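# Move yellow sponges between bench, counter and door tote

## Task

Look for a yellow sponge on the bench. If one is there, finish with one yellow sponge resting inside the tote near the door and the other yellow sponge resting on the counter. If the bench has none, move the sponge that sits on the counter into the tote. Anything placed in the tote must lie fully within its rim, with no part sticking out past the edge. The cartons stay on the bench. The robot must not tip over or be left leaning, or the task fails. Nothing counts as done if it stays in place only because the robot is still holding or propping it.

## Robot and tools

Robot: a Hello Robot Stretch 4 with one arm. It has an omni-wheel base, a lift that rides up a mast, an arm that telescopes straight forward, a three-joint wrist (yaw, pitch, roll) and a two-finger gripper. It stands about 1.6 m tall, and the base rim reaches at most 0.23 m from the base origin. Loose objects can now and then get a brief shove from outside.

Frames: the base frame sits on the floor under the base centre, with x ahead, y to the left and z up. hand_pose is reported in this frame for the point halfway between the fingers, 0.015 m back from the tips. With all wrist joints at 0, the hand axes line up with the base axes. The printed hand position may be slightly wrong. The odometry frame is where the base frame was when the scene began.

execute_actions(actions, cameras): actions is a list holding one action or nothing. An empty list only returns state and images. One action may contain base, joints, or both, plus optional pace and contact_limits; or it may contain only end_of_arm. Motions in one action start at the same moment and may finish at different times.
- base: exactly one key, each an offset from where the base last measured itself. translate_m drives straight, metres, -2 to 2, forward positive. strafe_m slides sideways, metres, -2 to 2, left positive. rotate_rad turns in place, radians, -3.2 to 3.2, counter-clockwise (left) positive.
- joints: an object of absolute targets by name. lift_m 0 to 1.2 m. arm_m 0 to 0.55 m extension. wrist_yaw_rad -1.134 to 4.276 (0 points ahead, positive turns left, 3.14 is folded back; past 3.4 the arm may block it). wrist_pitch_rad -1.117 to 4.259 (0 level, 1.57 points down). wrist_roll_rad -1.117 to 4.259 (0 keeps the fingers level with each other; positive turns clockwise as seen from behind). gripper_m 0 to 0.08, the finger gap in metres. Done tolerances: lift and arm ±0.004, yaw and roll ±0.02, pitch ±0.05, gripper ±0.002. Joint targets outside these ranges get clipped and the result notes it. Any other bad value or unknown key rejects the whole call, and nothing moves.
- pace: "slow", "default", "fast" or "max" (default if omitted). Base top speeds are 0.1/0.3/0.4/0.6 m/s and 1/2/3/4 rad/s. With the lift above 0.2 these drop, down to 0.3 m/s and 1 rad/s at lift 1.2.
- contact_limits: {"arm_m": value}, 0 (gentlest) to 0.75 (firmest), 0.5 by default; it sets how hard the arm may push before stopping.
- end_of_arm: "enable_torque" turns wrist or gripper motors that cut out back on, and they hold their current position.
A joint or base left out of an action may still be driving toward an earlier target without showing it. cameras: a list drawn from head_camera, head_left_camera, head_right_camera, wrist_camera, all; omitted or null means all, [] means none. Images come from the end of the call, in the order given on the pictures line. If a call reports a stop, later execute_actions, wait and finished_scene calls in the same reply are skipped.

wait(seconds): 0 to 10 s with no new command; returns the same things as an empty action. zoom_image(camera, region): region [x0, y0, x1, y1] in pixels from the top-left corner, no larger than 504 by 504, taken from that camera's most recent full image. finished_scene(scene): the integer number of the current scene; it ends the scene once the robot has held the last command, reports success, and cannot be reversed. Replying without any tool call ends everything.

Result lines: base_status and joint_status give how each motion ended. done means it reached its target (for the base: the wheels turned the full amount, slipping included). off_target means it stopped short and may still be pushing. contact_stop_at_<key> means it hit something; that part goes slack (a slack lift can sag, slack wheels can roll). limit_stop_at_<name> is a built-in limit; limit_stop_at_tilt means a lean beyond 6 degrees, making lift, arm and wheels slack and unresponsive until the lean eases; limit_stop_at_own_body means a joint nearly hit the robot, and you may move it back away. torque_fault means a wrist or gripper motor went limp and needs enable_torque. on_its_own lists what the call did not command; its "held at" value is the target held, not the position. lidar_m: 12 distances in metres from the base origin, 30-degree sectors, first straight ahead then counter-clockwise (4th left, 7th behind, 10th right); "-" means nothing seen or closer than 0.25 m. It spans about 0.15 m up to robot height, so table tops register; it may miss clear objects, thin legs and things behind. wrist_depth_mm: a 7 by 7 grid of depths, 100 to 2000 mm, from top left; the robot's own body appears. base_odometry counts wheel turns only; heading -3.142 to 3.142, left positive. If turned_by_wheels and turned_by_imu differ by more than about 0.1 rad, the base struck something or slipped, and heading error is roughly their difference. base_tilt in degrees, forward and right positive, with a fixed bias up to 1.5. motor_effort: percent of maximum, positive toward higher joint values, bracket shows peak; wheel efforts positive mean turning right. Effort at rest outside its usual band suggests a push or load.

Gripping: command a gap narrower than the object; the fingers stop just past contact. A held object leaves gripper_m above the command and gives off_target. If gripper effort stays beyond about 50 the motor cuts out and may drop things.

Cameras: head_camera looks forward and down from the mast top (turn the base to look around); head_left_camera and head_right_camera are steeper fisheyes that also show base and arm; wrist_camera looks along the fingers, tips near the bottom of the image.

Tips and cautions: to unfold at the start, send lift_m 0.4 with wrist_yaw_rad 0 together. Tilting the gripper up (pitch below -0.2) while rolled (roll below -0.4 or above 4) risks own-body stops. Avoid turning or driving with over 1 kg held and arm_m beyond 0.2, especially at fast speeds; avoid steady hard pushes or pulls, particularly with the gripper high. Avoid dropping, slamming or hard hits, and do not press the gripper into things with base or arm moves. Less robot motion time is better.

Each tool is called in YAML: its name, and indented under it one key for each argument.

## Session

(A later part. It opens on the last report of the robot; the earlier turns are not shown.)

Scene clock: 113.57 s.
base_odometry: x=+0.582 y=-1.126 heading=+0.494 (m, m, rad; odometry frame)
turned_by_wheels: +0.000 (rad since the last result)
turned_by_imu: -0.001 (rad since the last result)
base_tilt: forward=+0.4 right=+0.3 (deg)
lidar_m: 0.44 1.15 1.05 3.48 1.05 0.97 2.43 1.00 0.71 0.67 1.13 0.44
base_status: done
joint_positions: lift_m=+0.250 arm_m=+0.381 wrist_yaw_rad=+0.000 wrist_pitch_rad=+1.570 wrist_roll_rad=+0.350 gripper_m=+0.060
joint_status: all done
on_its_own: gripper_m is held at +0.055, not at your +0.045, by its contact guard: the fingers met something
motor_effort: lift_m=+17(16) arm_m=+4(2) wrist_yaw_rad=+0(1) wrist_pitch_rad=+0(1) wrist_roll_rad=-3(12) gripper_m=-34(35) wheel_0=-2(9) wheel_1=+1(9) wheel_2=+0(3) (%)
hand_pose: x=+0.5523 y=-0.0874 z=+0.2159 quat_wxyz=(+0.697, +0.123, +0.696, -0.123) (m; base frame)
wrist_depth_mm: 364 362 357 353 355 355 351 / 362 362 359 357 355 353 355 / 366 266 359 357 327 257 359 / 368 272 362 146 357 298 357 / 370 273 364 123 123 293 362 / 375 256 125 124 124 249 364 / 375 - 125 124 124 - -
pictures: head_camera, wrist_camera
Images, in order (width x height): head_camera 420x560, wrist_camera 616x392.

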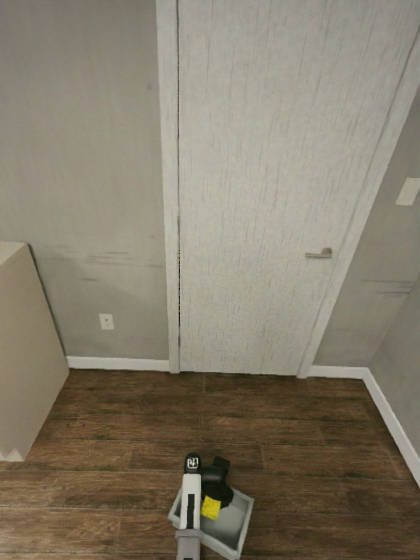

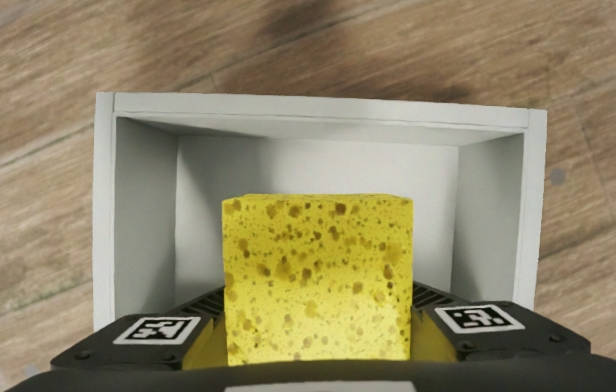

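execute_actions:
  actions:
    - {"joints":{"lift_m":0.064,"arm_m":0.39}}
  cameras: ["wrist_camera"]

execute_actions:
  actions:
    - {"joints":{"gripper_m":0.08}}
  cameras: []

execute_actions:
  actions:
    - {"joints":{"lift_m":0.25},"pace":"fast"}
  cameras: ["wrist_camera","head_left_camera"]

Scene clock: 121.07 s.
base_odometry: x=+0.582 y=-1.126 heading=+0.494 (m, m, rad; odometry frame)
turned_by_wheels: +0.000 (rad since the last result)
turned_by_imu: -0.001 (rad since the last result)
base_tilt: forward=+0.4 right=+0.4 (deg)
lidar_m: 0.43 1.16 1.06 3.46 1.09 0.97 2.41 1.01 0.72 0.67 1.13 0.46
base_status: not commanded
joint_positions: lift_m=+0.064 arm_m=+0.389 wrist_yaw_rad=+0.000 wrist_pitch_rad=+1.570 wrist_roll_rad=+0.350 gripper_m=+0.060
joint_status: all done
on_its_own: gripper_m is held at +0.055, not at your +0.045, by its contact guard: the fingers met something
motor_effort: lift_m=+16(16) arm_m=+4(4) wrist_yaw_rad=+1(0) wrist_pitch_rad=-1(0) wrist_roll_rad=-2(3) gripper_m=-35(36) wheel_0=-2(2) wheel_1=+1(1) wheel_2=+0(0) (%)
hand_pose: x=+0.5602 y=-0.0874 z=+0.0300 quat_wxyz=(+0.697, +0.123, +0.696, -0.123) (m; base frame)
wrist_depth_mm: - - - - - - - / 132 131 128 124 124 118 - / 175 175 174 173 173 172 172 / 177 177 176 147 173 173 173 / 178 178 176 123 123 175 174 / 179 179 124 124 123 175 - / 174 - 125 125 124 - -
pictures: wrist_camera
Images, in order (width x height): wrist_camera 616x392.

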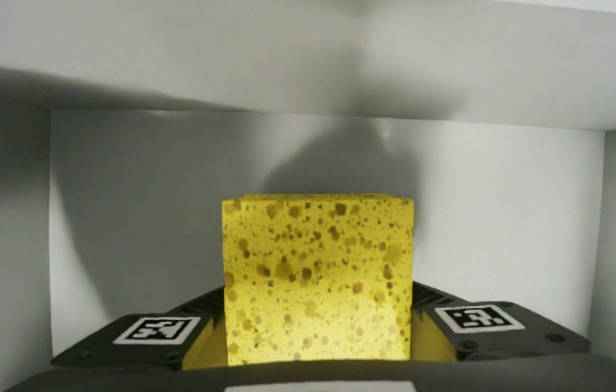

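Scene clock: 122.00 s.
base_odometry: x=+0.582 y=-1.126 heading=+0.494 (m, m, rad; odometry frame)
turned_by_wheels: +0.000 (rad since the last result)
turned_by_imu: +0.000 (rad since the last result)
base_tilt: forward=+0.4 right=+0.3 (deg)
lidar_m: 0.45 1.13 1.07 3.47 1.06 0.97 2.40 1.00 0.73 0.66 1.13 0.43
base_status: not commanded
joint_positions: lift_m=+0.064 arm_m=+0.389 wrist_yaw_rad=+0.000 wrist_pitch_rad=+1.570 wrist_roll_rad=+0.350 gripper_m=+0.080
joint_status: all done
motor_effort: lift_m=+16(16) arm_m=+4(5) wrist_yaw_rad=+0(1) wrist_pitch_rad=-1(1) wrist_roll_rad=-2(2) gripper_m=+4(35) wheel_0=-2(2) wheel_1=+1(1) wheel_2=+0(0) (%)
hand_pose: x=+0.5602 y=-0.0874 z=+0.0300 quat_wxyz=(+0.697, +0.123, +0.696, -0.123) (m; base frame)
wrist_depth_mm: - - - - - - - / 132 131 128 124 124 118 - / 175 175 174 174 173 173 172 / 177 176 176 135 174 174 173 / 178 178 177 131 131 174 175 / 179 178 132 132 131 129 - / - - 133 132 132 - -
pictures: none
No camera images: the call's "cameras" was empty. Leave "cameras" out to get every camera's image.

Scene clock: 123.50 s.
base_odometry: x=+0.582 y=-1.126 heading=+0.494 (m, m, rad; odometry frame)
turned_by_wheels: +0.000 (rad since the last result)
turned_by_imu: +0.000 (rad since the last result)
base_tilt: forward=+0.4 right=+0.3 (deg)
lidar_m: 0.45 1.14 1.07 3.44 1.07 0.97 2.42 1.01 0.71 0.67 1.12 0.45
base_status: not commanded
joint_positions: lift_m=+0.250 arm_m=+0.389 wrist_yaw_rad=+0.000 wrist_pitch_rad=+1.570 wrist_roll_rad=+0.350 gripper_m=+0.080
joint_status: all done
motor_effort: lift_m=+26(29) arm_m=+4(4) wrist_yaw_rad=+0(0) wrist_pitch_rad=-1(1) wrist_roll_rad=-3(3) gripper_m=+4(3) wheel_0=-2(2) wheel_1=+1(1) wheel_2=+0(0) (%)
hand_pose: x=+0.5602 y=-0.0874 z=+0.2152 quat_wxyz=(+0.697, +0.123, +0.696, -0.123) (m; base frame)
wrist_depth_mm: 362 357 359 355 357 353 351 / 362 359 362 357 357 355 353 / 364 252 315 290 260 241 355 / 370 286 362 317 359 306 359 / 370 289 364 317 364 300 362 / 373 249 157 347 353 129 364 / - - 151 310 306 - -
pictures: head_left_camera, wrist_camera
Images, in order (width x height): head_left_camera 420x672, wrist_camera 616x392.

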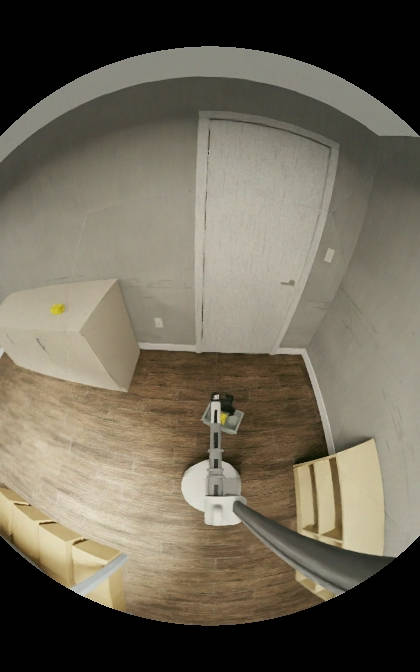

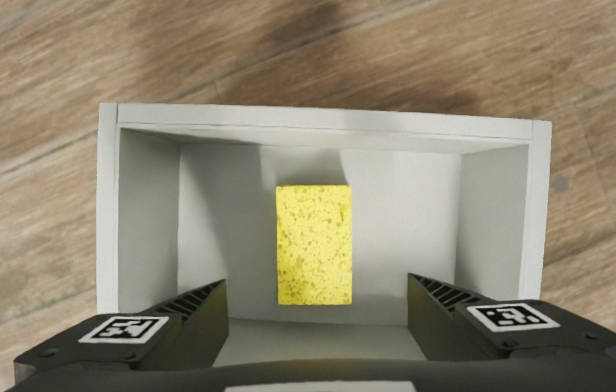

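finished_scene:
  scene: 1

The scene is finished: the task was done.


## Next scene

The same job, from a new start.

execute_actions:
  actions: []

Scene clock: 0.00 s.
base_odometry: x=+0.000 y=+0.000 heading=+0.000 (m, m, rad; odometry frame)
turned_by_wheels: +0.000 (rad since the last result)
turned_by_imu: +0.000 (rad since the last result)
base_tilt: forward=+0.4 right=+0.3 (deg)
lidar_m: 0.66 0.64 0.72 1.12 2.36 0.95 0.77 0.74 0.82 1.98 1.71 0.81
base_status: not commanded
joint_positions: lift_m=+0.198 arm_m=-0.002 wrist_yaw_rad=+3.200 wrist_pitch_rad=+0.015 wrist_roll_rad=-0.001 gripper_m=+0.040
joint_status: not commanded
motor_effort: lift_m=+21 arm_m=-1 wrist_yaw_rad=+0 wrist_pitch_rad=-8 wrist_roll_rad=-1 gripper_m=+3 wheel_0=+0 wheel_1=+0 wheel_2=+1 (%)
hand_pose: x=-0.0484 y=+0.0748 z=+0.3727 quat_wxyz=(-0.029, -0.008, -0.001, +1.000) (m; base frame)
wrist_depth_mm: - - 132 931 991 1078 1921 / - - 132 946 1008 1078 1983 / - 108 134 946 1008 1098 1983 / 143 137 173 946 1008 1098 - / 203 842 891 960 1042 1118 1921 / 200 878 143 1008 148 1160 1118 / 197 - - 931 - - -
pictures: head_camera, head_left_camera, head_right_camera, wrist_camera
Images, in order (width x height): head_camera 420x560, head_left_camera 420x672, head_right_camera 420x672, wrist_camera 616x392.

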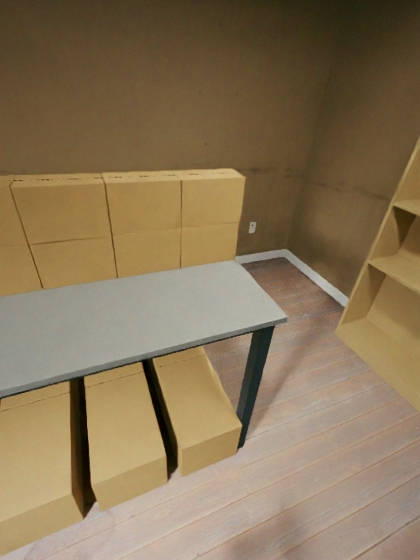

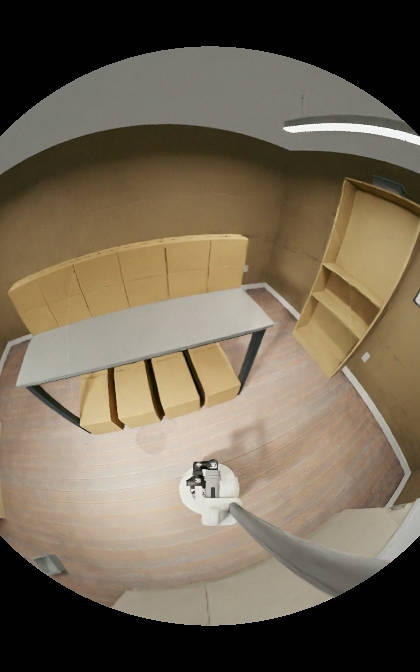

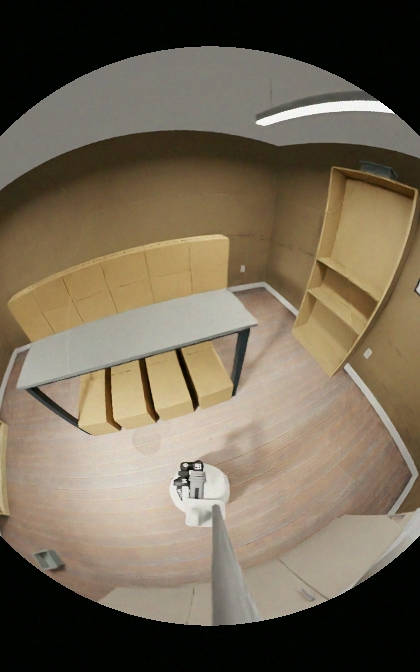

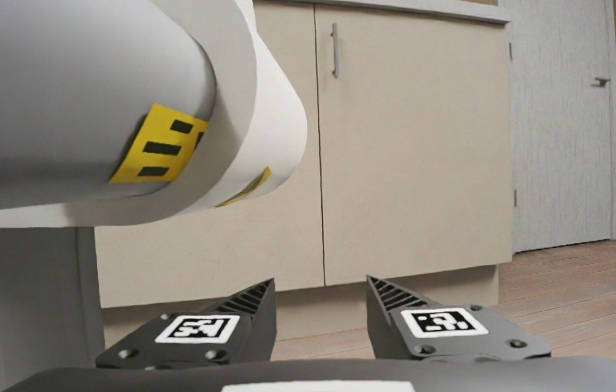

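execute_actions:
  actions:
    - {"base":{"rotate_rad":1.96},"pace":"max"}

execute_actions:
  actions:
    - {"base":{"translate_m":-1.0},"pace":"max"}
  cameras: ["head_right_camera"]

Scene clock: 8.73 s.
base_odometry: x=+0.000 y=+0.000 heading=+1.960 (m, m, rad; odometry frame)
turned_by_wheels: +1.960 (rad since the last result)
turned_by_imu: +1.962 (rad since the last result)
base_tilt: forward=+0.4 right=+0.3 (deg)
lidar_m: 2.37 1.05 0.78 0.75 0.80 1.12 1.74 1.74 0.67 0.65 0.65 0.93
base_status: done
joint_positions: lift_m=+0.198 arm_m=-0.002 wrist_yaw_rad=+3.200 wrist_pitch_rad=+0.015 wrist_roll_rad=-0.001 gripper_m=+0.040
joint_status: not commanded
motor_effort: lift_m=+21(20) arm_m=-2(1) wrist_yaw_rad=+1(1) wrist_pitch_rad=-8(8) wrist_roll_rad=-1(1) gripper_m=+1(3) wheel_0=+0(7) wheel_1=+1(11) wheel_2=+1(16) (%)
hand_pose: x=-0.0483 y=+0.0748 z=+0.3727 quat_wxyz=(-0.029, -0.008, -0.001, +1.000) (m; base frame)
wrist_depth_mm: - - 132 - - 1983 1983 / - - 132 - - 1983 1921 / - 108 133 - - - 1983 / 142 137 172 - - - 1983 / 203 1921 1863 - - 1983 1921 / 200 1336 143 1255 148 1255 1118 / 198 - - 946 - - -
pictures: head_camera, head_left_camera, head_right_camera, wrist_camera
Images, in order (width x height): head_camera 420x560, head_left_camera 420x672, head_right_camera 420x672, wrist_camera 616x392.

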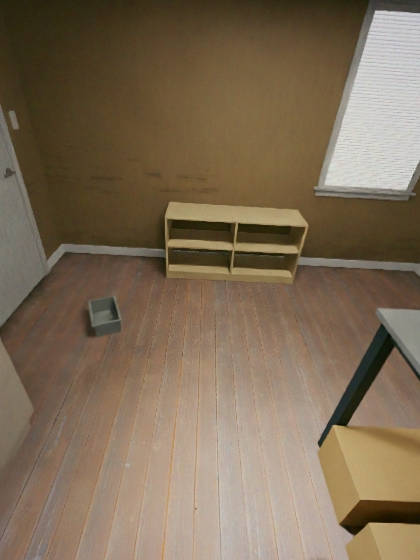

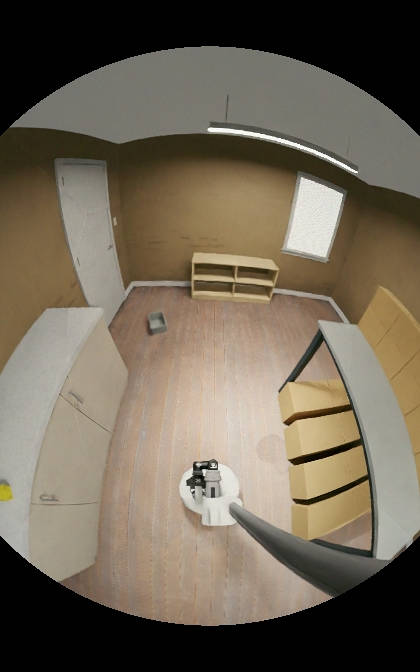

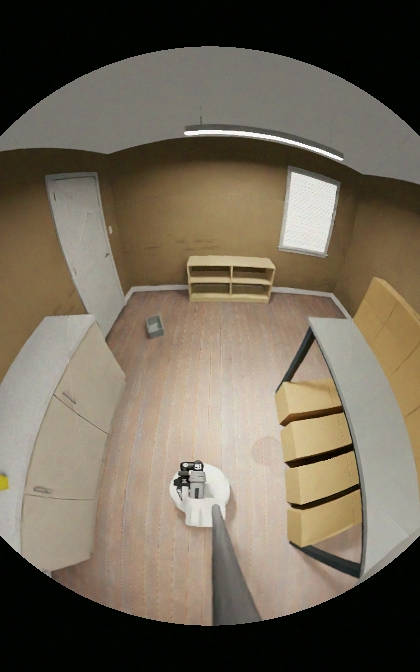

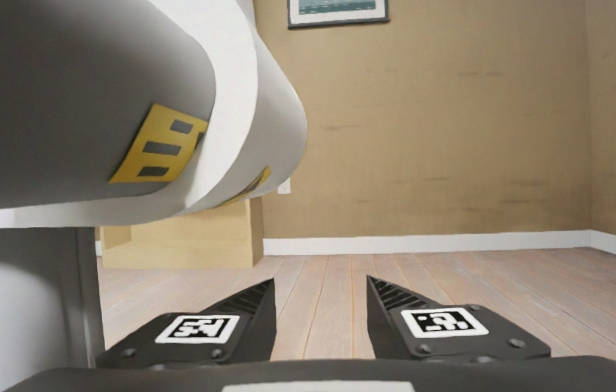

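Scene clock: 11.97 s.
base_odometry: x=+0.379 y=-0.925 heading=+1.960 (m, m, rad; odometry frame)
turned_by_wheels: +0.000 (rad since the last result)
turned_by_imu: +0.003 (rad since the last result)
base_tilt: forward=+0.4 right=+0.3 (deg)
lidar_m: 2.66 1.07 0.81 0.79 1.40 1.01 0.98 0.77 0.95 1.52 0.75 0.94
base_status: done
joint_positions: lift_m=+0.198 arm_m=-0.002 wrist_yaw_rad=+3.200 wrist_pitch_rad=+0.015 wrist_roll_rad=-0.001 gripper_m=+0.040
joint_status: not commanded
motor_effort: lift_m=+21(21) arm_m=-1(2) wrist_yaw_rad=+0(1) wrist_pitch_rad=-8(8) wrist_roll_rad=-1(1) gripper_m=+3(2) wheel_0=+1(12) wheel_1=+1(9) wheel_2=-1(14) (%)
hand_pose: x=-0.0484 y=+0.0748 z=+0.3727 quat_wxyz=(-0.029, -0.008, -0.001, +1.000) (m; base frame)
wrist_depth_mm: - - 132 1078 1078 1025 1008 / - - 132 1098 1078 1042 1025 / - 108 133 1098 1078 1078 1025 / 142 137 172 1118 1078 1060 1025 / 204 917 1138 1118 1118 1042 1025 / 200 904 143 1098 148 1060 1060 / 198 - - 946 - - -
pictures: head_right_camera
Images, in order (width x height): head_right_camera 420x672.

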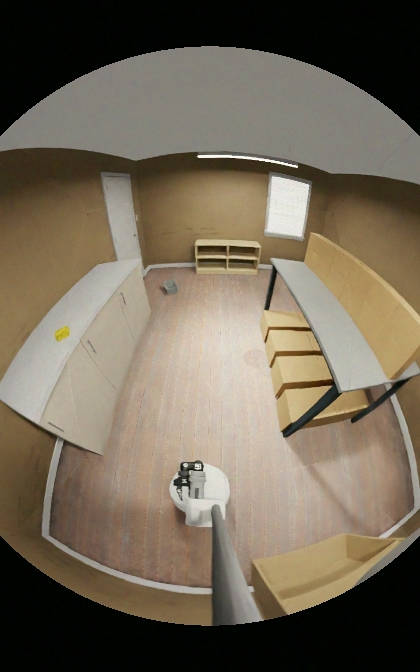

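execute_actions:
  actions:
    - {"base":{"strafe_m":-1.27},"pace":"max"}
  cameras: ["head_camera","head_right_camera"]

Scene clock: 17.10 s.
base_odometry: x=+1.554 y=-0.443 heading=+1.960 (m, m, rad; odometry frame)
turned_by_wheels: +0.000 (rad since the last result)
turned_by_imu: -0.002 (rad since the last result)
base_tilt: forward=+0.4 right=+0.3 (deg)
lidar_m: 0.36 0.39 0.56 2.03 0.96 0.68 0.66 1.02 1.12 1.06 1.13 0.39
base_status: done
joint_positions: lift_m=+0.198 arm_m=-0.002 wrist_yaw_rad=+3.200 wrist_pitch_rad=+0.015 wrist_roll_rad=-0.001 gripper_m=+0.040
joint_status: not commanded
motor_effort: lift_m=+21(21) arm_m=-1(2) wrist_yaw_rad=+0(0) wrist_pitch_rad=-8(8) wrist_roll_rad=-1(1) gripper_m=+2(3) wheel_0=-3(15) wheel_1=+0(15) wheel_2=-1(1) (%)
hand_pose: x=-0.0484 y=+0.0748 z=+0.3727 quat_wxyz=(-0.029, -0.008, -0.001, +1.000) (m; base frame)
wrist_depth_mm: - - 132 1098 991 976 960 / - - 131 1078 946 946 960 / - 108 134 1025 1025 1008 991 / 142 137 172 1098 1008 1008 976 / 202 1205 1160 1138 1025 991 991 / 200 1182 144 1138 148 976 866 / 197 - - 931 - - -
pictures: head_camera, head_right_camera
Images, in order (width x height): head_camera 420x560, head_right_camera 420x672.

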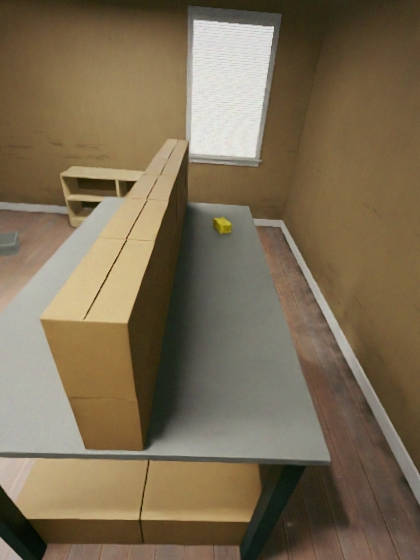

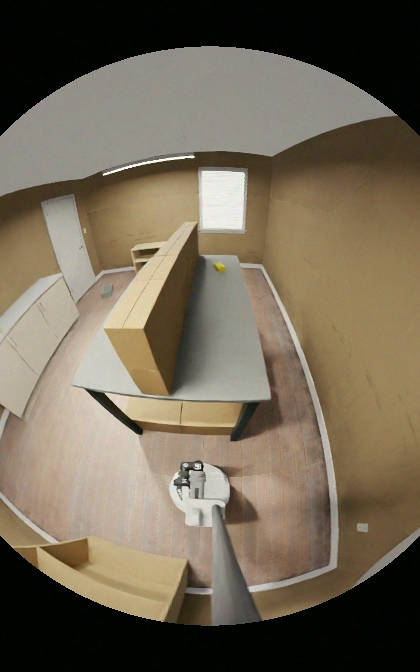

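execute_actions:
  actions:
    - {"base":{"strafe_m":-0.66},"pace":"max"}
  cameras: []

execute_actions:
  actions:
    - {"base":{"translate_m":1.42},"joints":{"lift_m":1.12,"gripper_m":0.08},"pace":"max"}
  cameras: ["head_left_camera"]

Scene clock: 27.03 s.
base_odometry: x=+2.165 y=-0.193 heading=+1.960 (m, m, rad; odometry frame)
turned_by_wheels: +0.000 (rad since the last result)
turned_by_imu: -0.002 (rad since the last result)
base_tilt: forward=+0.4 right=+0.3 (deg)
lidar_m: 1.42 0.53 0.55 2.70 0.99 1.01 0.98 0.58 0.42 0.39 0.43 0.60
base_status: done
joint_positions: lift_m=+0.198 arm_m=-0.002 wrist_yaw_rad=+3.200 wrist_pitch_rad=+0.015 wrist_roll_rad=-0.001 gripper_m=+0.040
joint_status: not commanded
motor_effort: lift_m=+21(20) arm_m=-2(1) wrist_yaw_rad=+0(0) wrist_pitch_rad=-8(8) wrist_roll_rad=-1(1) gripper_m=+3(3) wheel_0=-3(16) wheel_1=+1(14) wheel_2=-1(1) (%)
hand_pose: x=-0.0484 y=+0.0748 z=+0.3727 quat_wxyz=(-0.029, -0.008, -0.001, +1.000) (m; base frame)
wrist_depth_mm: - - 132 1098 1078 1042 1025 / - - 132 1118 1078 1042 1025 / - 108 134 1098 1060 1060 1042 / 143 137 172 1118 1098 1078 1042 / 203 878 1160 1138 1118 1078 1042 / 200 820 143 1118 148 1078 1060 / 197 - - 931 - - -
pictures: none
No camera images: the call's "cameras" was empty. Leave "cameras" out to get every camera's image.

Scene clock: 30.97 s.
base_odometry: x=+1.626 y=+1.121 heading=+1.960 (m, m, rad; odometry frame)
turned_by_wheels: +0.000 (rad since the last result)
turned_by_imu: -0.006 (rad since the last result)
base_tilt: forward=+0.4 right=+0.3 (deg)
lidar_m: 1.62 0.51 0.36 0.34 0.38 0.52 1.71 0.61 0.44 0.40 0.42 0.60
base_status: done
joint_positions: lift_m=+1.120 arm_m=-0.002 wrist_yaw_rad=+3.200 wrist_pitch_rad=+0.015 wrist_roll_rad=-0.001 gripper_m=+0.080
joint_status: all done
motor_effort: lift_m=+23(28) arm_m=-2(1) wrist_yaw_rad=+1(1) wrist_pitch_rad=-8(8) wrist_roll_rad=-1(1) gripper_m=+5(4) wheel_0=+0(14) wheel_1=-3(8) wheel_2=+0(17) (%)
hand_pose: x=-0.0483 y=+0.0748 z=+1.2948 quat_wxyz=(-0.029, -0.008, -0.001, +1.000) (m; base frame)
wrist_depth_mm: - - 132 - - - - / - - 131 - - - - / - 108 133 - - - - / 143 137 172 - - - - / 203 891 1537 - - - - / 200 778 162 - - 131 - / - - 146 - - - -
pictures: head_left_camera
Images, in order (width x height): head_left_camera 420x672.

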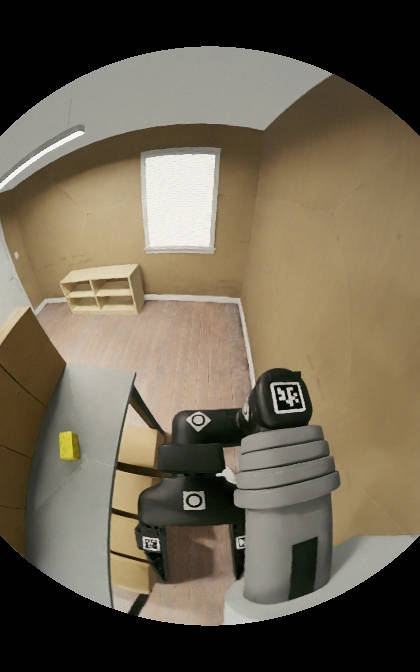

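execute_actions:
  actions:
    - {"base":{"rotate_rad":1.58},"joints":{"wrist_yaw_rad":0,"wrist_pitch_rad":1.57,"arm_m":0.1},"pace":"fast"}
  cameras: []

execute_actions:
  actions:
    - {"joints":{"arm_m":0.3},"pace":"fast"}
  cameras: ["wrist_camera","head_right_camera"]

Scene clock: 38.73 s.
base_odometry: x=+1.626 y=+1.121 heading=-2.744 (m, m, rad; odometry frame)
turned_by_wheels: +1.580 (rad since the last result)
turned_by_imu: +1.580 (rad since the last result)
base_tilt: forward=+0.4 right=+0.4 (deg)
lidar_m: 0.32 0.36 0.50 1.62 0.61 0.42 0.40 0.41 0.59 1.66 0.48 0.37
base_status: done
joint_positions: lift_m=+1.120 arm_m=+0.099 wrist_yaw_rad=+0.000 wrist_pitch_rad=+1.570 wrist_roll_rad=-0.001 gripper_m=+0.080
joint_status: all done
motor_effort: lift_m=+23(23) arm_m=+4(4) wrist_yaw_rad=-1(8) wrist_pitch_rad=-1(7) wrist_roll_rad=-1(2) gripper_m=+3(5) wheel_0=-1(8) wheel_1=-2(4) wheel_2=-2(3) (%)
hand_pose: x=+0.2703 y=-0.0874 z=+1.0853 quat_wxyz=(+0.707, +0.000, +0.707, +0.000) (m; base frame)
wrist_depth_mm: 324 320 319 315 314 312 309 / 325 324 322 319 317 312 312 / 327 324 324 320 317 317 315 / 1281 1281 1255 1255 1229 1229 1229 / 1308 1281 1229 1042 1255 1255 1205 / 1308 1281 162 1060 1255 131 1229 / - - 146 1060 1255 - -
pictures: none
No camera images: the call's "cameras" was empty. Leave "cameras" out to get every camera's image.

Scene clock: 40.17 s.
base_odometry: x=+1.626 y=+1.121 heading=-2.744 (m, m, rad; odometry frame)
turned_by_wheels: +0.000 (rad since the last result)
turned_by_imu: +0.000 (rad since the last result)
base_tilt: forward=+0.4 right=+0.3 (deg)
lidar_m: 0.35 0.37 0.52 1.62 0.60 0.39 0.39 0.43 0.58 1.67 0.52 0.35
base_status: not commanded
joint_positions: lift_m=+1.120 arm_m=+0.299 wrist_yaw_rad=+0.000 wrist_pitch_rad=+1.570 wrist_roll_rad=-0.001 gripper_m=+0.080
joint_status: all done
motor_effort: lift_m=+23(23) arm_m=+4(2) wrist_yaw_rad=-1(0) wrist_pitch_rad=+0(1) wrist_roll_rad=-1(1) gripper_m=+5(4) wheel_0=-1(1) wheel_1=-2(2) wheel_2=-2(2) (%)
hand_pose: x=+0.4703 y=-0.0874 z=+1.0853 quat_wxyz=(+0.707, +0.000, +0.707, +0.000) (m; base frame)
wrist_depth_mm: 320 322 315 315 314 310 309 / 324 320 320 315 315 312 309 / 325 324 320 276 272 315 312 / 327 327 322 320 319 317 312 / 330 329 325 324 320 319 315 / 332 330 162 325 322 131 317 / - - 146 329 325 - -
pictures: head_right_camera, wrist_camera
Images, in order (width x height): head_right_camera 420x672, wrist_camera 616x392.

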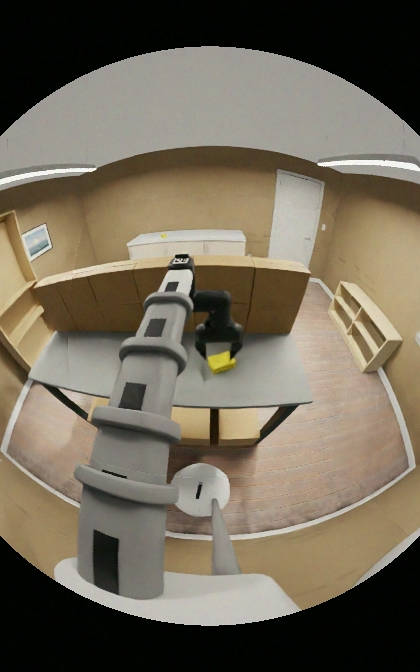

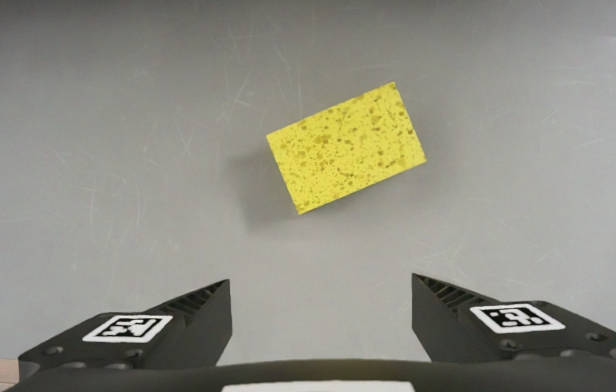

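execute_actions:
  actions:
    - {"base":{"strafe_m":-0.018},"joints":{"arm_m":0.375,"wrist_roll_rad":1.19,"lift_m":1.025},"pace":"fast"}
  cameras: ["wrist_camera","head_left_camera"]

Scene clock: 48.30 s.
base_odometry: x=+1.619 y=+1.138 heading=-2.744 (m, m, rad; odometry frame)
turned_by_wheels: +0.000 (rad since the last result)
turned_by_imu: -0.001 (rad since the last result)
base_tilt: forward=+0.4 right=+0.4 (deg)
lidar_m: 0.34 0.35 0.49 1.65 0.58 0.42 0.39 0.43 0.59 1.67 0.50 0.38
base_status: done
joint_positions: lift_m=+1.025 arm_m=+0.374 wrist_yaw_rad=+0.000 wrist_pitch_rad=+1.570 wrist_roll_rad=+1.190 gripper_m=+0.080
joint_status: all done
motor_effort: lift_m=+16(20) arm_m=+4(6) wrist_yaw_rad=+0(1) wrist_pitch_rad=+0(1) wrist_roll_rad=+0(2) gripper_m=+4(3) wheel_0=+2(6) wheel_1=+0(10) wheel_2=+0(0) (%)
hand_pose: x=+0.5453 y=-0.0874 z=+0.9909 quat_wxyz=(+0.586, +0.396, +0.585, -0.396) (m; base frame)
wrist_depth_mm: 224 224 222 220 219 218 215 / 228 226 224 222 220 218 217 / 230 228 225 224 222 220 218 / 232 230 227 180 223 221 220 / 234 232 229 181 224 223 222 / 236 233 162 183 182 131 - / - - 146 184 205 - -
pictures: head_left_camera, wrist_camera
Images, in order (width x height): head_left_camera 420x672, wrist_camera 616x392.

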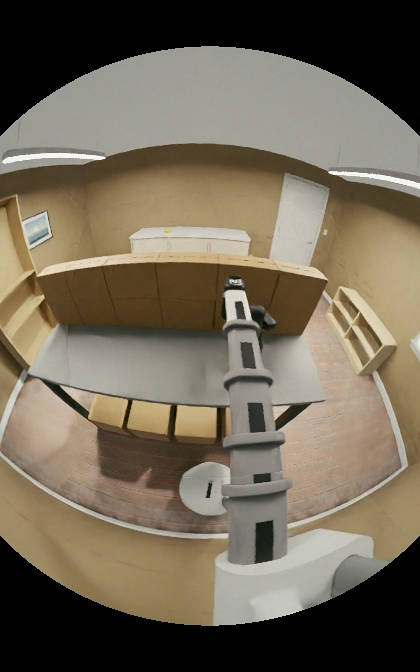

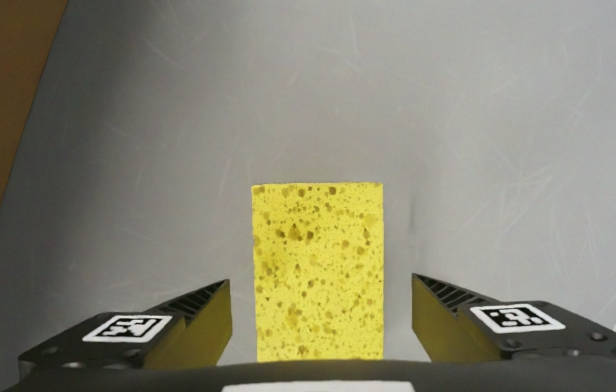

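execute_actions:
  actions:
    - {"joints":{"lift_m":0.967}}
  cameras: []

execute_actions:
  actions:
    - {"joints":{"gripper_m":0.045}}
  cameras: []

execute_actions:
  actions:
    - {"joints":{"lift_m":1.0},"pace":"fast"}
  cameras: ["wrist_camera"]

execute_actions:
  actions:
    - {"base":{"strafe_m":-1.27},"joints":{"arm_m":0.15},"pace":"max"}
  cameras: ["head_camera","head_left_camera"]

Scene clock: 59.23 s.
base_odometry: x=+1.619 y=+1.138 heading=-2.744 (m, m, rad; odometry frame)
turned_by_wheels: +0.000 (rad since the last result)
turned_by_imu: -0.001 (rad since the last result)
base_tilt: forward=+0.4 right=+0.3 (deg)
lidar_m: 0.35 0.37 0.51 1.62 0.58 0.42 0.41 0.43 0.58 1.66 0.50 0.36
base_status: not commanded
joint_positions: lift_m=+0.967 arm_m=+0.374 wrist_yaw_rad=+0.000 wrist_pitch_rad=+1.570 wrist_roll_rad=+1.190 gripper_m=+0.080
joint_status: all done
motor_effort: lift_m=+16(14) arm_m=+5(4) wrist_yaw_rad=+0(0) wrist_pitch_rad=+0(0) wrist_roll_rad=+0(0) gripper_m=+4(3) wheel_0=+2(2) wheel_1=+0(0) wheel_2=+0(0) (%)
hand_pose: x=+0.5453 y=-0.0874 z=+0.9329 quat_wxyz=(+0.586, +0.396, +0.585, -0.396) (m; base frame)
wrist_depth_mm: 167 166 165 163 162 161 - / 169 168 166 164 163 161 161 / 170 169 167 166 164 163 162 / 172 169 168 123 162 164 163 / 173 171 170 123 122 166 164 / 175 172 125 124 123 131 - / - - 125 125 124 - -
pictures: none
No camera images: the call's "cameras" was empty. Leave "cameras" out to get every camera's image.

Scene clock: 60.23 s.
base_odometry: x=+1.619 y=+1.138 heading=-2.744 (m, m, rad; odometry frame)
turned_by_wheels: +0.000 (rad since the last result)
turned_by_imu: +0.000 (rad since the last result)
base_tilt: forward=+0.4 right=+0.3 (deg)
lidar_m: 0.33 0.37 0.52 1.66 0.60 0.40 0.40 0.41 0.61 1.65 0.50 0.37
base_status: not commanded
joint_positions: lift_m=+0.967 arm_m=+0.374 wrist_yaw_rad=+0.000 wrist_pitch_rad=+1.570 wrist_roll_rad=+1.190 gripper_m=+0.060
joint_status: gripper_m off_target (ended at +0.060, target +0.045)
on_its_own: gripper_m is held at +0.055, not at your +0.045, by its contact guard: the fingers met something
motor_effort: lift_m=+16(16) arm_m=+5(4) wrist_yaw_rad=+0(0) wrist_pitch_rad=+0(0) wrist_roll_rad=+0(0) gripper_m=-33(30) wheel_0=+2(2) wheel_1=+0(0) wheel_2=+0(0) (%)
hand_pose: x=+0.5453 y=-0.0874 z=+0.9329 quat_wxyz=(+0.586, +0.396, +0.585, -0.396) (m; base frame)
wrist_depth_mm: 167 167 165 163 162 160 - / 169 167 166 165 163 161 160 / 170 169 167 166 164 163 162 / 172 170 169 123 133 164 163 / 173 171 169 123 122 166 164 / 175 172 125 124 123 165 - / 176 - 125 124 123 - -
pictures: none
No camera images: the call's "cameras" was empty. Leave "cameras" out to get every camera's image.

Scene clock: 61.03 s.
base_odometry: x=+1.619 y=+1.138 heading=-2.744 (m, m, rad; odometry frame)
turned_by_wheels: +0.000 (rad since the last result)
turned_by_imu: +0.000 (rad since the last result)
base_tilt: forward=+0.4 right=+0.3 (deg)
lidar_m: 0.33 0.36 0.50 1.64 0.57 0.42 0.39 0.43 0.62 1.65 0.49 0.36
base_status: not commanded
joint_positions: lift_m=+1.000 arm_m=+0.374 wrist_yaw_rad=+0.000 wrist_pitch_rad=+1.570 wrist_roll_rad=+1.190 gripper_m=+0.060
joint_status: all done
on_its_own: gripper_m is held at +0.055, not at your +0.045, by its contact guard: the fingers met something
motor_effort: lift_m=+25(25) arm_m=+4(4) wrist_yaw_rad=+0(0) wrist_pitch_rad=+0(0) wrist_roll_rad=+0(0) gripper_m=-35(35) wheel_0=+2(2) wheel_1=+0(0) wheel_2=+0(0) (%)
hand_pose: x=+0.5453 y=-0.0874 z=+0.9652 quat_wxyz=(+0.586, +0.396, +0.585, -0.396) (m; base frame)
wrist_depth_mm: 200 198 197 196 193 191 - / 202 200 199 197 194 192 191 / 204 201 200 198 196 195 193 / 205 202 201 123 133 195 195 / 206 204 202 123 122 197 196 / 208 207 125 123 123 198 197 / 211 - 125 124 123 - -
pictures: wrist_camera
Images, in order (width x height): wrist_camera 616x392.

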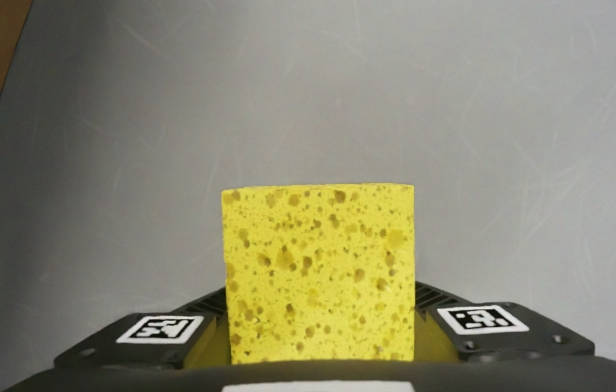

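Scene clock: 65.90 s.
base_odometry: x=+1.127 y=+2.309 heading=-2.744 (m, m, rad; odometry frame)
turned_by_wheels: +0.000 (rad since the last result)
turned_by_imu: -0.002 (rad since the last result)
base_tilt: forward=+0.4 right=+0.3 (deg)
lidar_m: 2.48 1.14 0.88 1.42 0.59 0.43 0.40 0.43 0.60 1.00 1.04 1.21
base_status: done
joint_positions: lift_m=+1.000 arm_m=+0.151 wrist_yaw_rad=+0.000 wrist_pitch_rad=+1.570 wrist_roll_rad=+1.190 gripper_m=+0.060
joint_status: all done
on_its_own: gripper_m is held at +0.055, not at your +0.045, by its contact guard: the fingers met something
motor_effort: lift_m=+25(25) arm_m=-5(6) wrist_yaw_rad=+1(1) wrist_pitch_rad=-1(1) wrist_roll_rad=-1(0) gripper_m=-35(35) wheel_0=-3(9) wheel_1=+0(9) wheel_2=+0(2) (%)
hand_pose: x=+0.3217 y=-0.0874 z=+0.9652 quat_wxyz=(+0.586, +0.396, +0.585, -0.396) (m; base frame)
wrist_depth_mm: 1138 1138 1138 1098 1078 1098 1078 / 1118 1138 1118 1098 1078 1098 1098 / 1138 1138 1138 1098 1118 1098 1078 / 1160 1138 1138 122 132 1098 1098 / 1160 1160 1138 123 122 904 1098 / 1182 1160 125 124 123 904 609 / 1205 - 125 124 123 - -
pictures: head_camera, head_left_camera
Images, in order (width x height): head_camera 420x560, head_left_camera 420x672.

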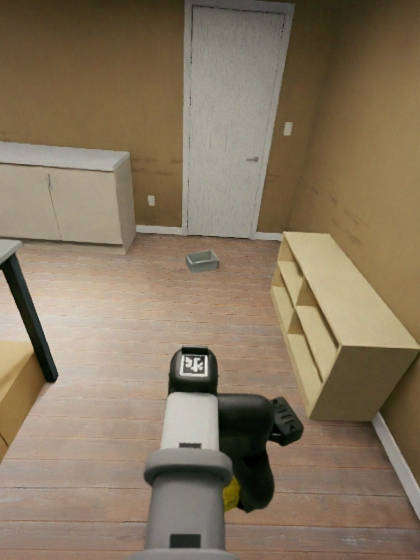

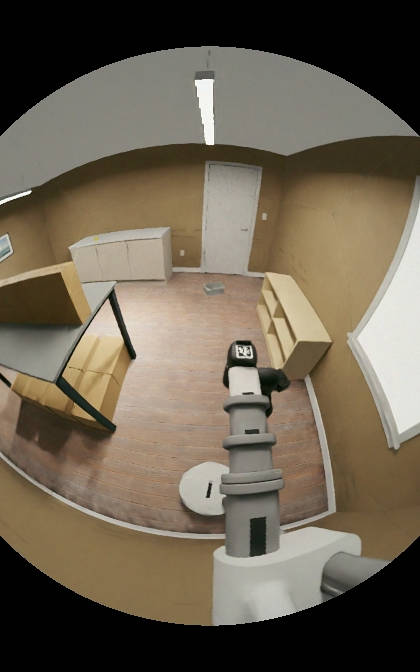

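execute_actions:
  actions:
    - {"base":{"translate_m":2.0},"joints":{"lift_m":0.36,"arm_m":0.44,"wrist_roll_rad":-0.3},"pace":"max"}
  cameras: ["head_camera","wrist_camera"]

Scene clock: 75.70 s.
base_odometry: x=-0.717 y=+1.534 heading=-2.744 (m, m, rad; odometry frame)
turned_by_wheels: +0.000 (rad since the last result)
turned_by_imu: -0.010 (rad since the last result)
base_tilt: forward=+0.4 right=+0.3 (deg)
lidar_m: 0.46 1.10 1.03 3.42 1.10 1.17 2.40 0.95 0.67 0.64 0.67 0.58
base_status: done
joint_positions: lift_m=+0.360 arm_m=+0.439 wrist_yaw_rad=+0.000 wrist_pitch_rad=+1.570 wrist_roll_rad=-0.300 gripper_m=+0.060
joint_status: all done
on_its_own: gripper_m is held at +0.055, not at your +0.045, by its contact guard: the fingers met something
motor_effort: lift_m=+18(22) arm_m=+4(9) wrist_yaw_rad=+1(2) wrist_pitch_rad=-1(2) wrist_roll_rad=-2(6) gripper_m=-34(35) wheel_0=+1(6) wheel_1=+0(6) wheel_2=+0(10) (%)
hand_pose: x=+0.6103 y=-0.0874 z=+0.3258 quat_wxyz=(+0.699, -0.106, +0.699, +0.105) (m; base frame)
wrist_depth_mm: 477 473 473 469 466 462 459 / 477 473 473 473 469 466 462 / 484 421 439 469 466 466 466 / 488 415 473 123 132 477 462 / 488 421 480 123 122 473 473 / 488 410 125 124 123 473 473 / 496 - 125 124 123 - -
pictures: head_camera, wrist_camera
Images, in order (width x height): head_camera 420x560, wrist_camera 616x392.

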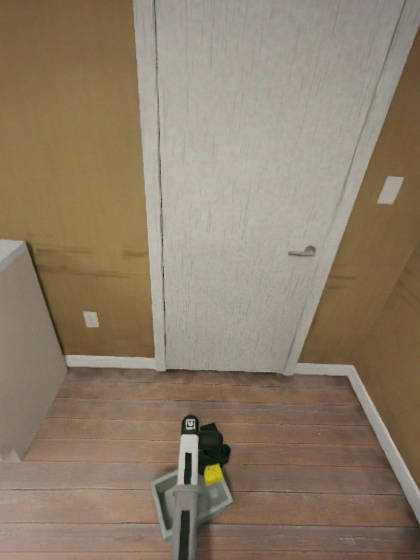

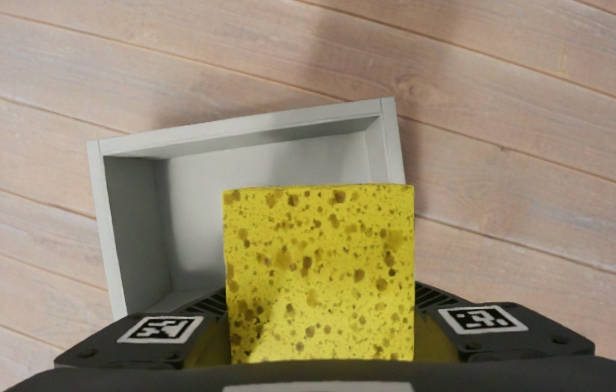

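execute_actions:
  actions:
    - {"base":{"strafe_m":0.06},"joints":{"lift_m":0.22,"arm_m":0.43,"wrist_roll_rad":-0.44},"pace":"fast"}
  cameras: ["wrist_camera"]

Scene clock: 82.63 s.
base_odometry: x=-0.693 y=+1.478 heading=-2.744 (m, m, rad; odometry frame)
turned_by_wheels: +0.000 (rad since the last result)
turned_by_imu: -0.001 (rad since the last result)
base_tilt: forward=+0.4 right=+0.4 (deg)
lidar_m: 0.51 1.01 1.00 3.36 1.07 1.06 2.41 1.03 0.72 0.69 0.71 0.57
base_status: done
joint_positions: lift_m=+0.220 arm_m=+0.431 wrist_yaw_rad=+0.000 wrist_pitch_rad=+1.570 wrist_roll_rad=-0.440 gripper_m=+0.060
joint_status: all done
on_its_own: gripper_m is held at +0.055, not at your +0.045, by its contact guard: the fingers met something
motor_effort: lift_m=+17(17) arm_m=-5(10) wrist_yaw_rad=+1(1) wrist_pitch_rad=-1(1) wrist_roll_rad=-3(7) gripper_m=-35(35) wheel_0=+1(12) wheel_1=-2(10) wheel_2=+0(1) (%)
hand_pose: x=+0.6018 y=-0.0874 z=+0.1859 quat_wxyz=(+0.690, -0.154, +0.690, +0.154) (m; base frame)
wrist_depth_mm: 336 332 329 327 325 324 324 / 336 334 332 330 327 324 324 / 340 259 332 330 327 251 209 / 340 279 334 123 132 293 216 / 343 281 336 123 122 290 216 / 345 257 125 124 123 232 215 / 349 - 125 124 123 - -
pictures: wrist_camera
Images, in order (width x height): wrist_camera 616x392.

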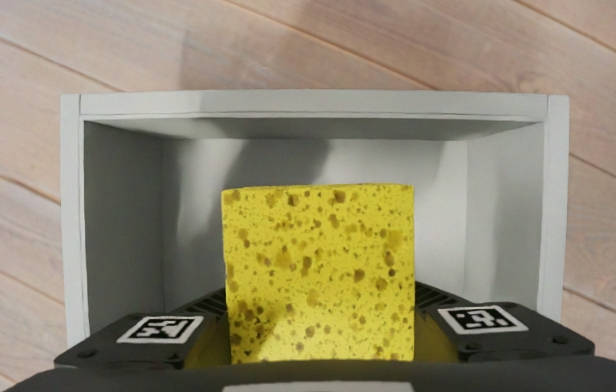

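execute_actions:
  actions:
    - {"joints":{"lift_m":0.059}}
  cameras: []

execute_actions:
  actions:
    - {"joints":{"gripper_m":0.08}}
  cameras: []

execute_actions:
  actions:
    - {"joints":{"lift_m":0.22},"pace":"fast"}
  cameras: ["wrist_camera","head_left_camera"]

Scene clock: 89.07 s.
base_odometry: x=-0.693 y=+1.478 heading=-2.744 (m, m, rad; odometry frame)
turned_by_wheels: +0.000 (rad since the last result)
turned_by_imu: -0.001 (rad since the last result)
base_tilt: forward=+0.4 right=+0.3 (deg)
lidar_m: 0.49 1.01 1.00 3.37 1.06 1.06 2.41 1.02 0.74 0.70 0.73 0.54
base_status: not commanded
joint_positions: lift_m=+0.059 arm_m=+0.431 wrist_yaw_rad=+0.000 wrist_pitch_rad=+1.570 wrist_roll_rad=-0.440 gripper_m=+0.060
joint_status: all done
on_its_own: gripper_m is held at +0.055, not at your +0.045, by its contact guard: the fingers met something
motor_effort: lift_m=+16(15) arm_m=-5(4) wrist_yaw_rad=+1(1) wrist_pitch_rad=-1(1) wrist_roll_rad=-2(3) gripper_m=-35(36) wheel_0=+1(1) wheel_1=-3(3) wheel_2=+0(0) (%)
hand_pose: x=+0.6018 y=-0.0874 z=+0.0249 quat_wxyz=(+0.690, -0.154, +0.690, +0.154) (m; base frame)
wrist_depth_mm: - - - - - - - / 132 135 137 138 135 131 - / 172 171 170 169 168 167 166 / 174 173 171 123 133 167 167 / 175 174 172 123 122 169 168 / 176 175 125 124 123 170 - / 177 - 125 124 123 - -
pictures: none
No camera images: the call's "cameras" was empty. Leave "cameras" out to get every camera's image.

Scene clock: 90.00 s.
base_odometry: x=-0.693 y=+1.478 heading=-2.744 (m, m, rad; odometry frame)
turned_by_wheels: +0.000 (rad since the last result)
turned_by_imu: +0.000 (rad since the last result)
base_tilt: forward=+0.4 right=+0.3 (deg)
lidar_m: 0.50 1.03 0.97 3.36 1.05 1.05 2.41 1.04 0.74 0.70 0.73 0.56
base_status: not commanded
joint_positions: lift_m=+0.059 arm_m=+0.431 wrist_yaw_rad=+0.000 wrist_pitch_rad=+1.570 wrist_roll_rad=-0.440 gripper_m=+0.080
joint_status: all done
motor_effort: lift_m=+16(16) arm_m=-5(4) wrist_yaw_rad=+1(0) wrist_pitch_rad=-1(1) wrist_roll_rad=-3(3) gripper_m=+4(36) wheel_0=+1(1) wheel_1=-3(2) wheel_2=+0(0) (%)
hand_pose: x=+0.6018 y=-0.0874 z=+0.0249 quat_wxyz=(+0.690, -0.154, +0.690, +0.154) (m; base frame)
wrist_depth_mm: - - - - - - - / 132 135 137 137 135 131 - / 172 171 170 169 168 167 166 / 174 173 171 125 124 168 167 / 175 174 172 125 125 169 168 / 176 174 132 126 126 131 - / - - 128 127 126 - -
pictures: none
No camera images: the call's "cameras" was empty. Leave "cameras" out to get every camera's image.

Scene clock: 91.43 s.
base_odometry: x=-0.693 y=+1.478 heading=-2.744 (m, m, rad; odometry frame)
turned_by_wheels: +0.000 (rad since the last result)
turned_by_imu: +0.000 (rad since the last result)
base_tilt: forward=+0.4 right=+0.3 (deg)
lidar_m: 0.49 1.04 0.99 3.37 1.04 1.05 2.41 0.99 0.74 0.68 0.74 0.56
base_status: not commanded
joint_positions: lift_m=+0.220 arm_m=+0.431 wrist_yaw_rad=+0.000 wrist_pitch_rad=+1.570 wrist_roll_rad=-0.440 gripper_m=+0.080
joint_status: all done
motor_effort: lift_m=+25(27) arm_m=-4(5) wrist_yaw_rad=+1(1) wrist_pitch_rad=-1(1) wrist_roll_rad=-2(3) gripper_m=+4(3) wheel_0=+1(1) wheel_1=-2(3) wheel_2=+0(0) (%)
hand_pose: x=+0.6018 y=-0.0874 z=+0.1852 quat_wxyz=(+0.690, -0.154, +0.690, +0.154) (m; base frame)
wrist_depth_mm: 334 332 330 329 325 322 322 / 336 332 332 329 327 325 322 / 338 260 330 329 327 251 208 / 342 279 332 286 329 293 215 / 342 279 334 289 332 290 216 / 343 243 163 290 332 131 217 / - - 146 300 290 - -
pictures: head_left_camera, wrist_camera
Images, in order (width x height): head_left_camera 420x672, wrist_camera 616x392.

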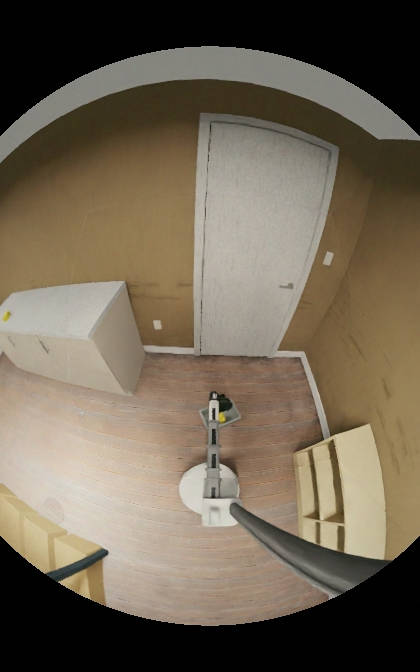

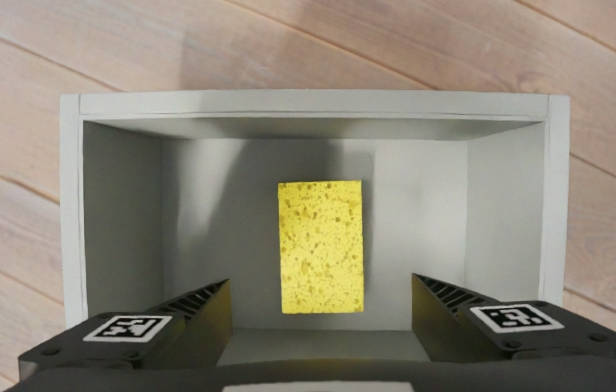

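finished_scene:
  scene: 2

The scene is finished: the task was done.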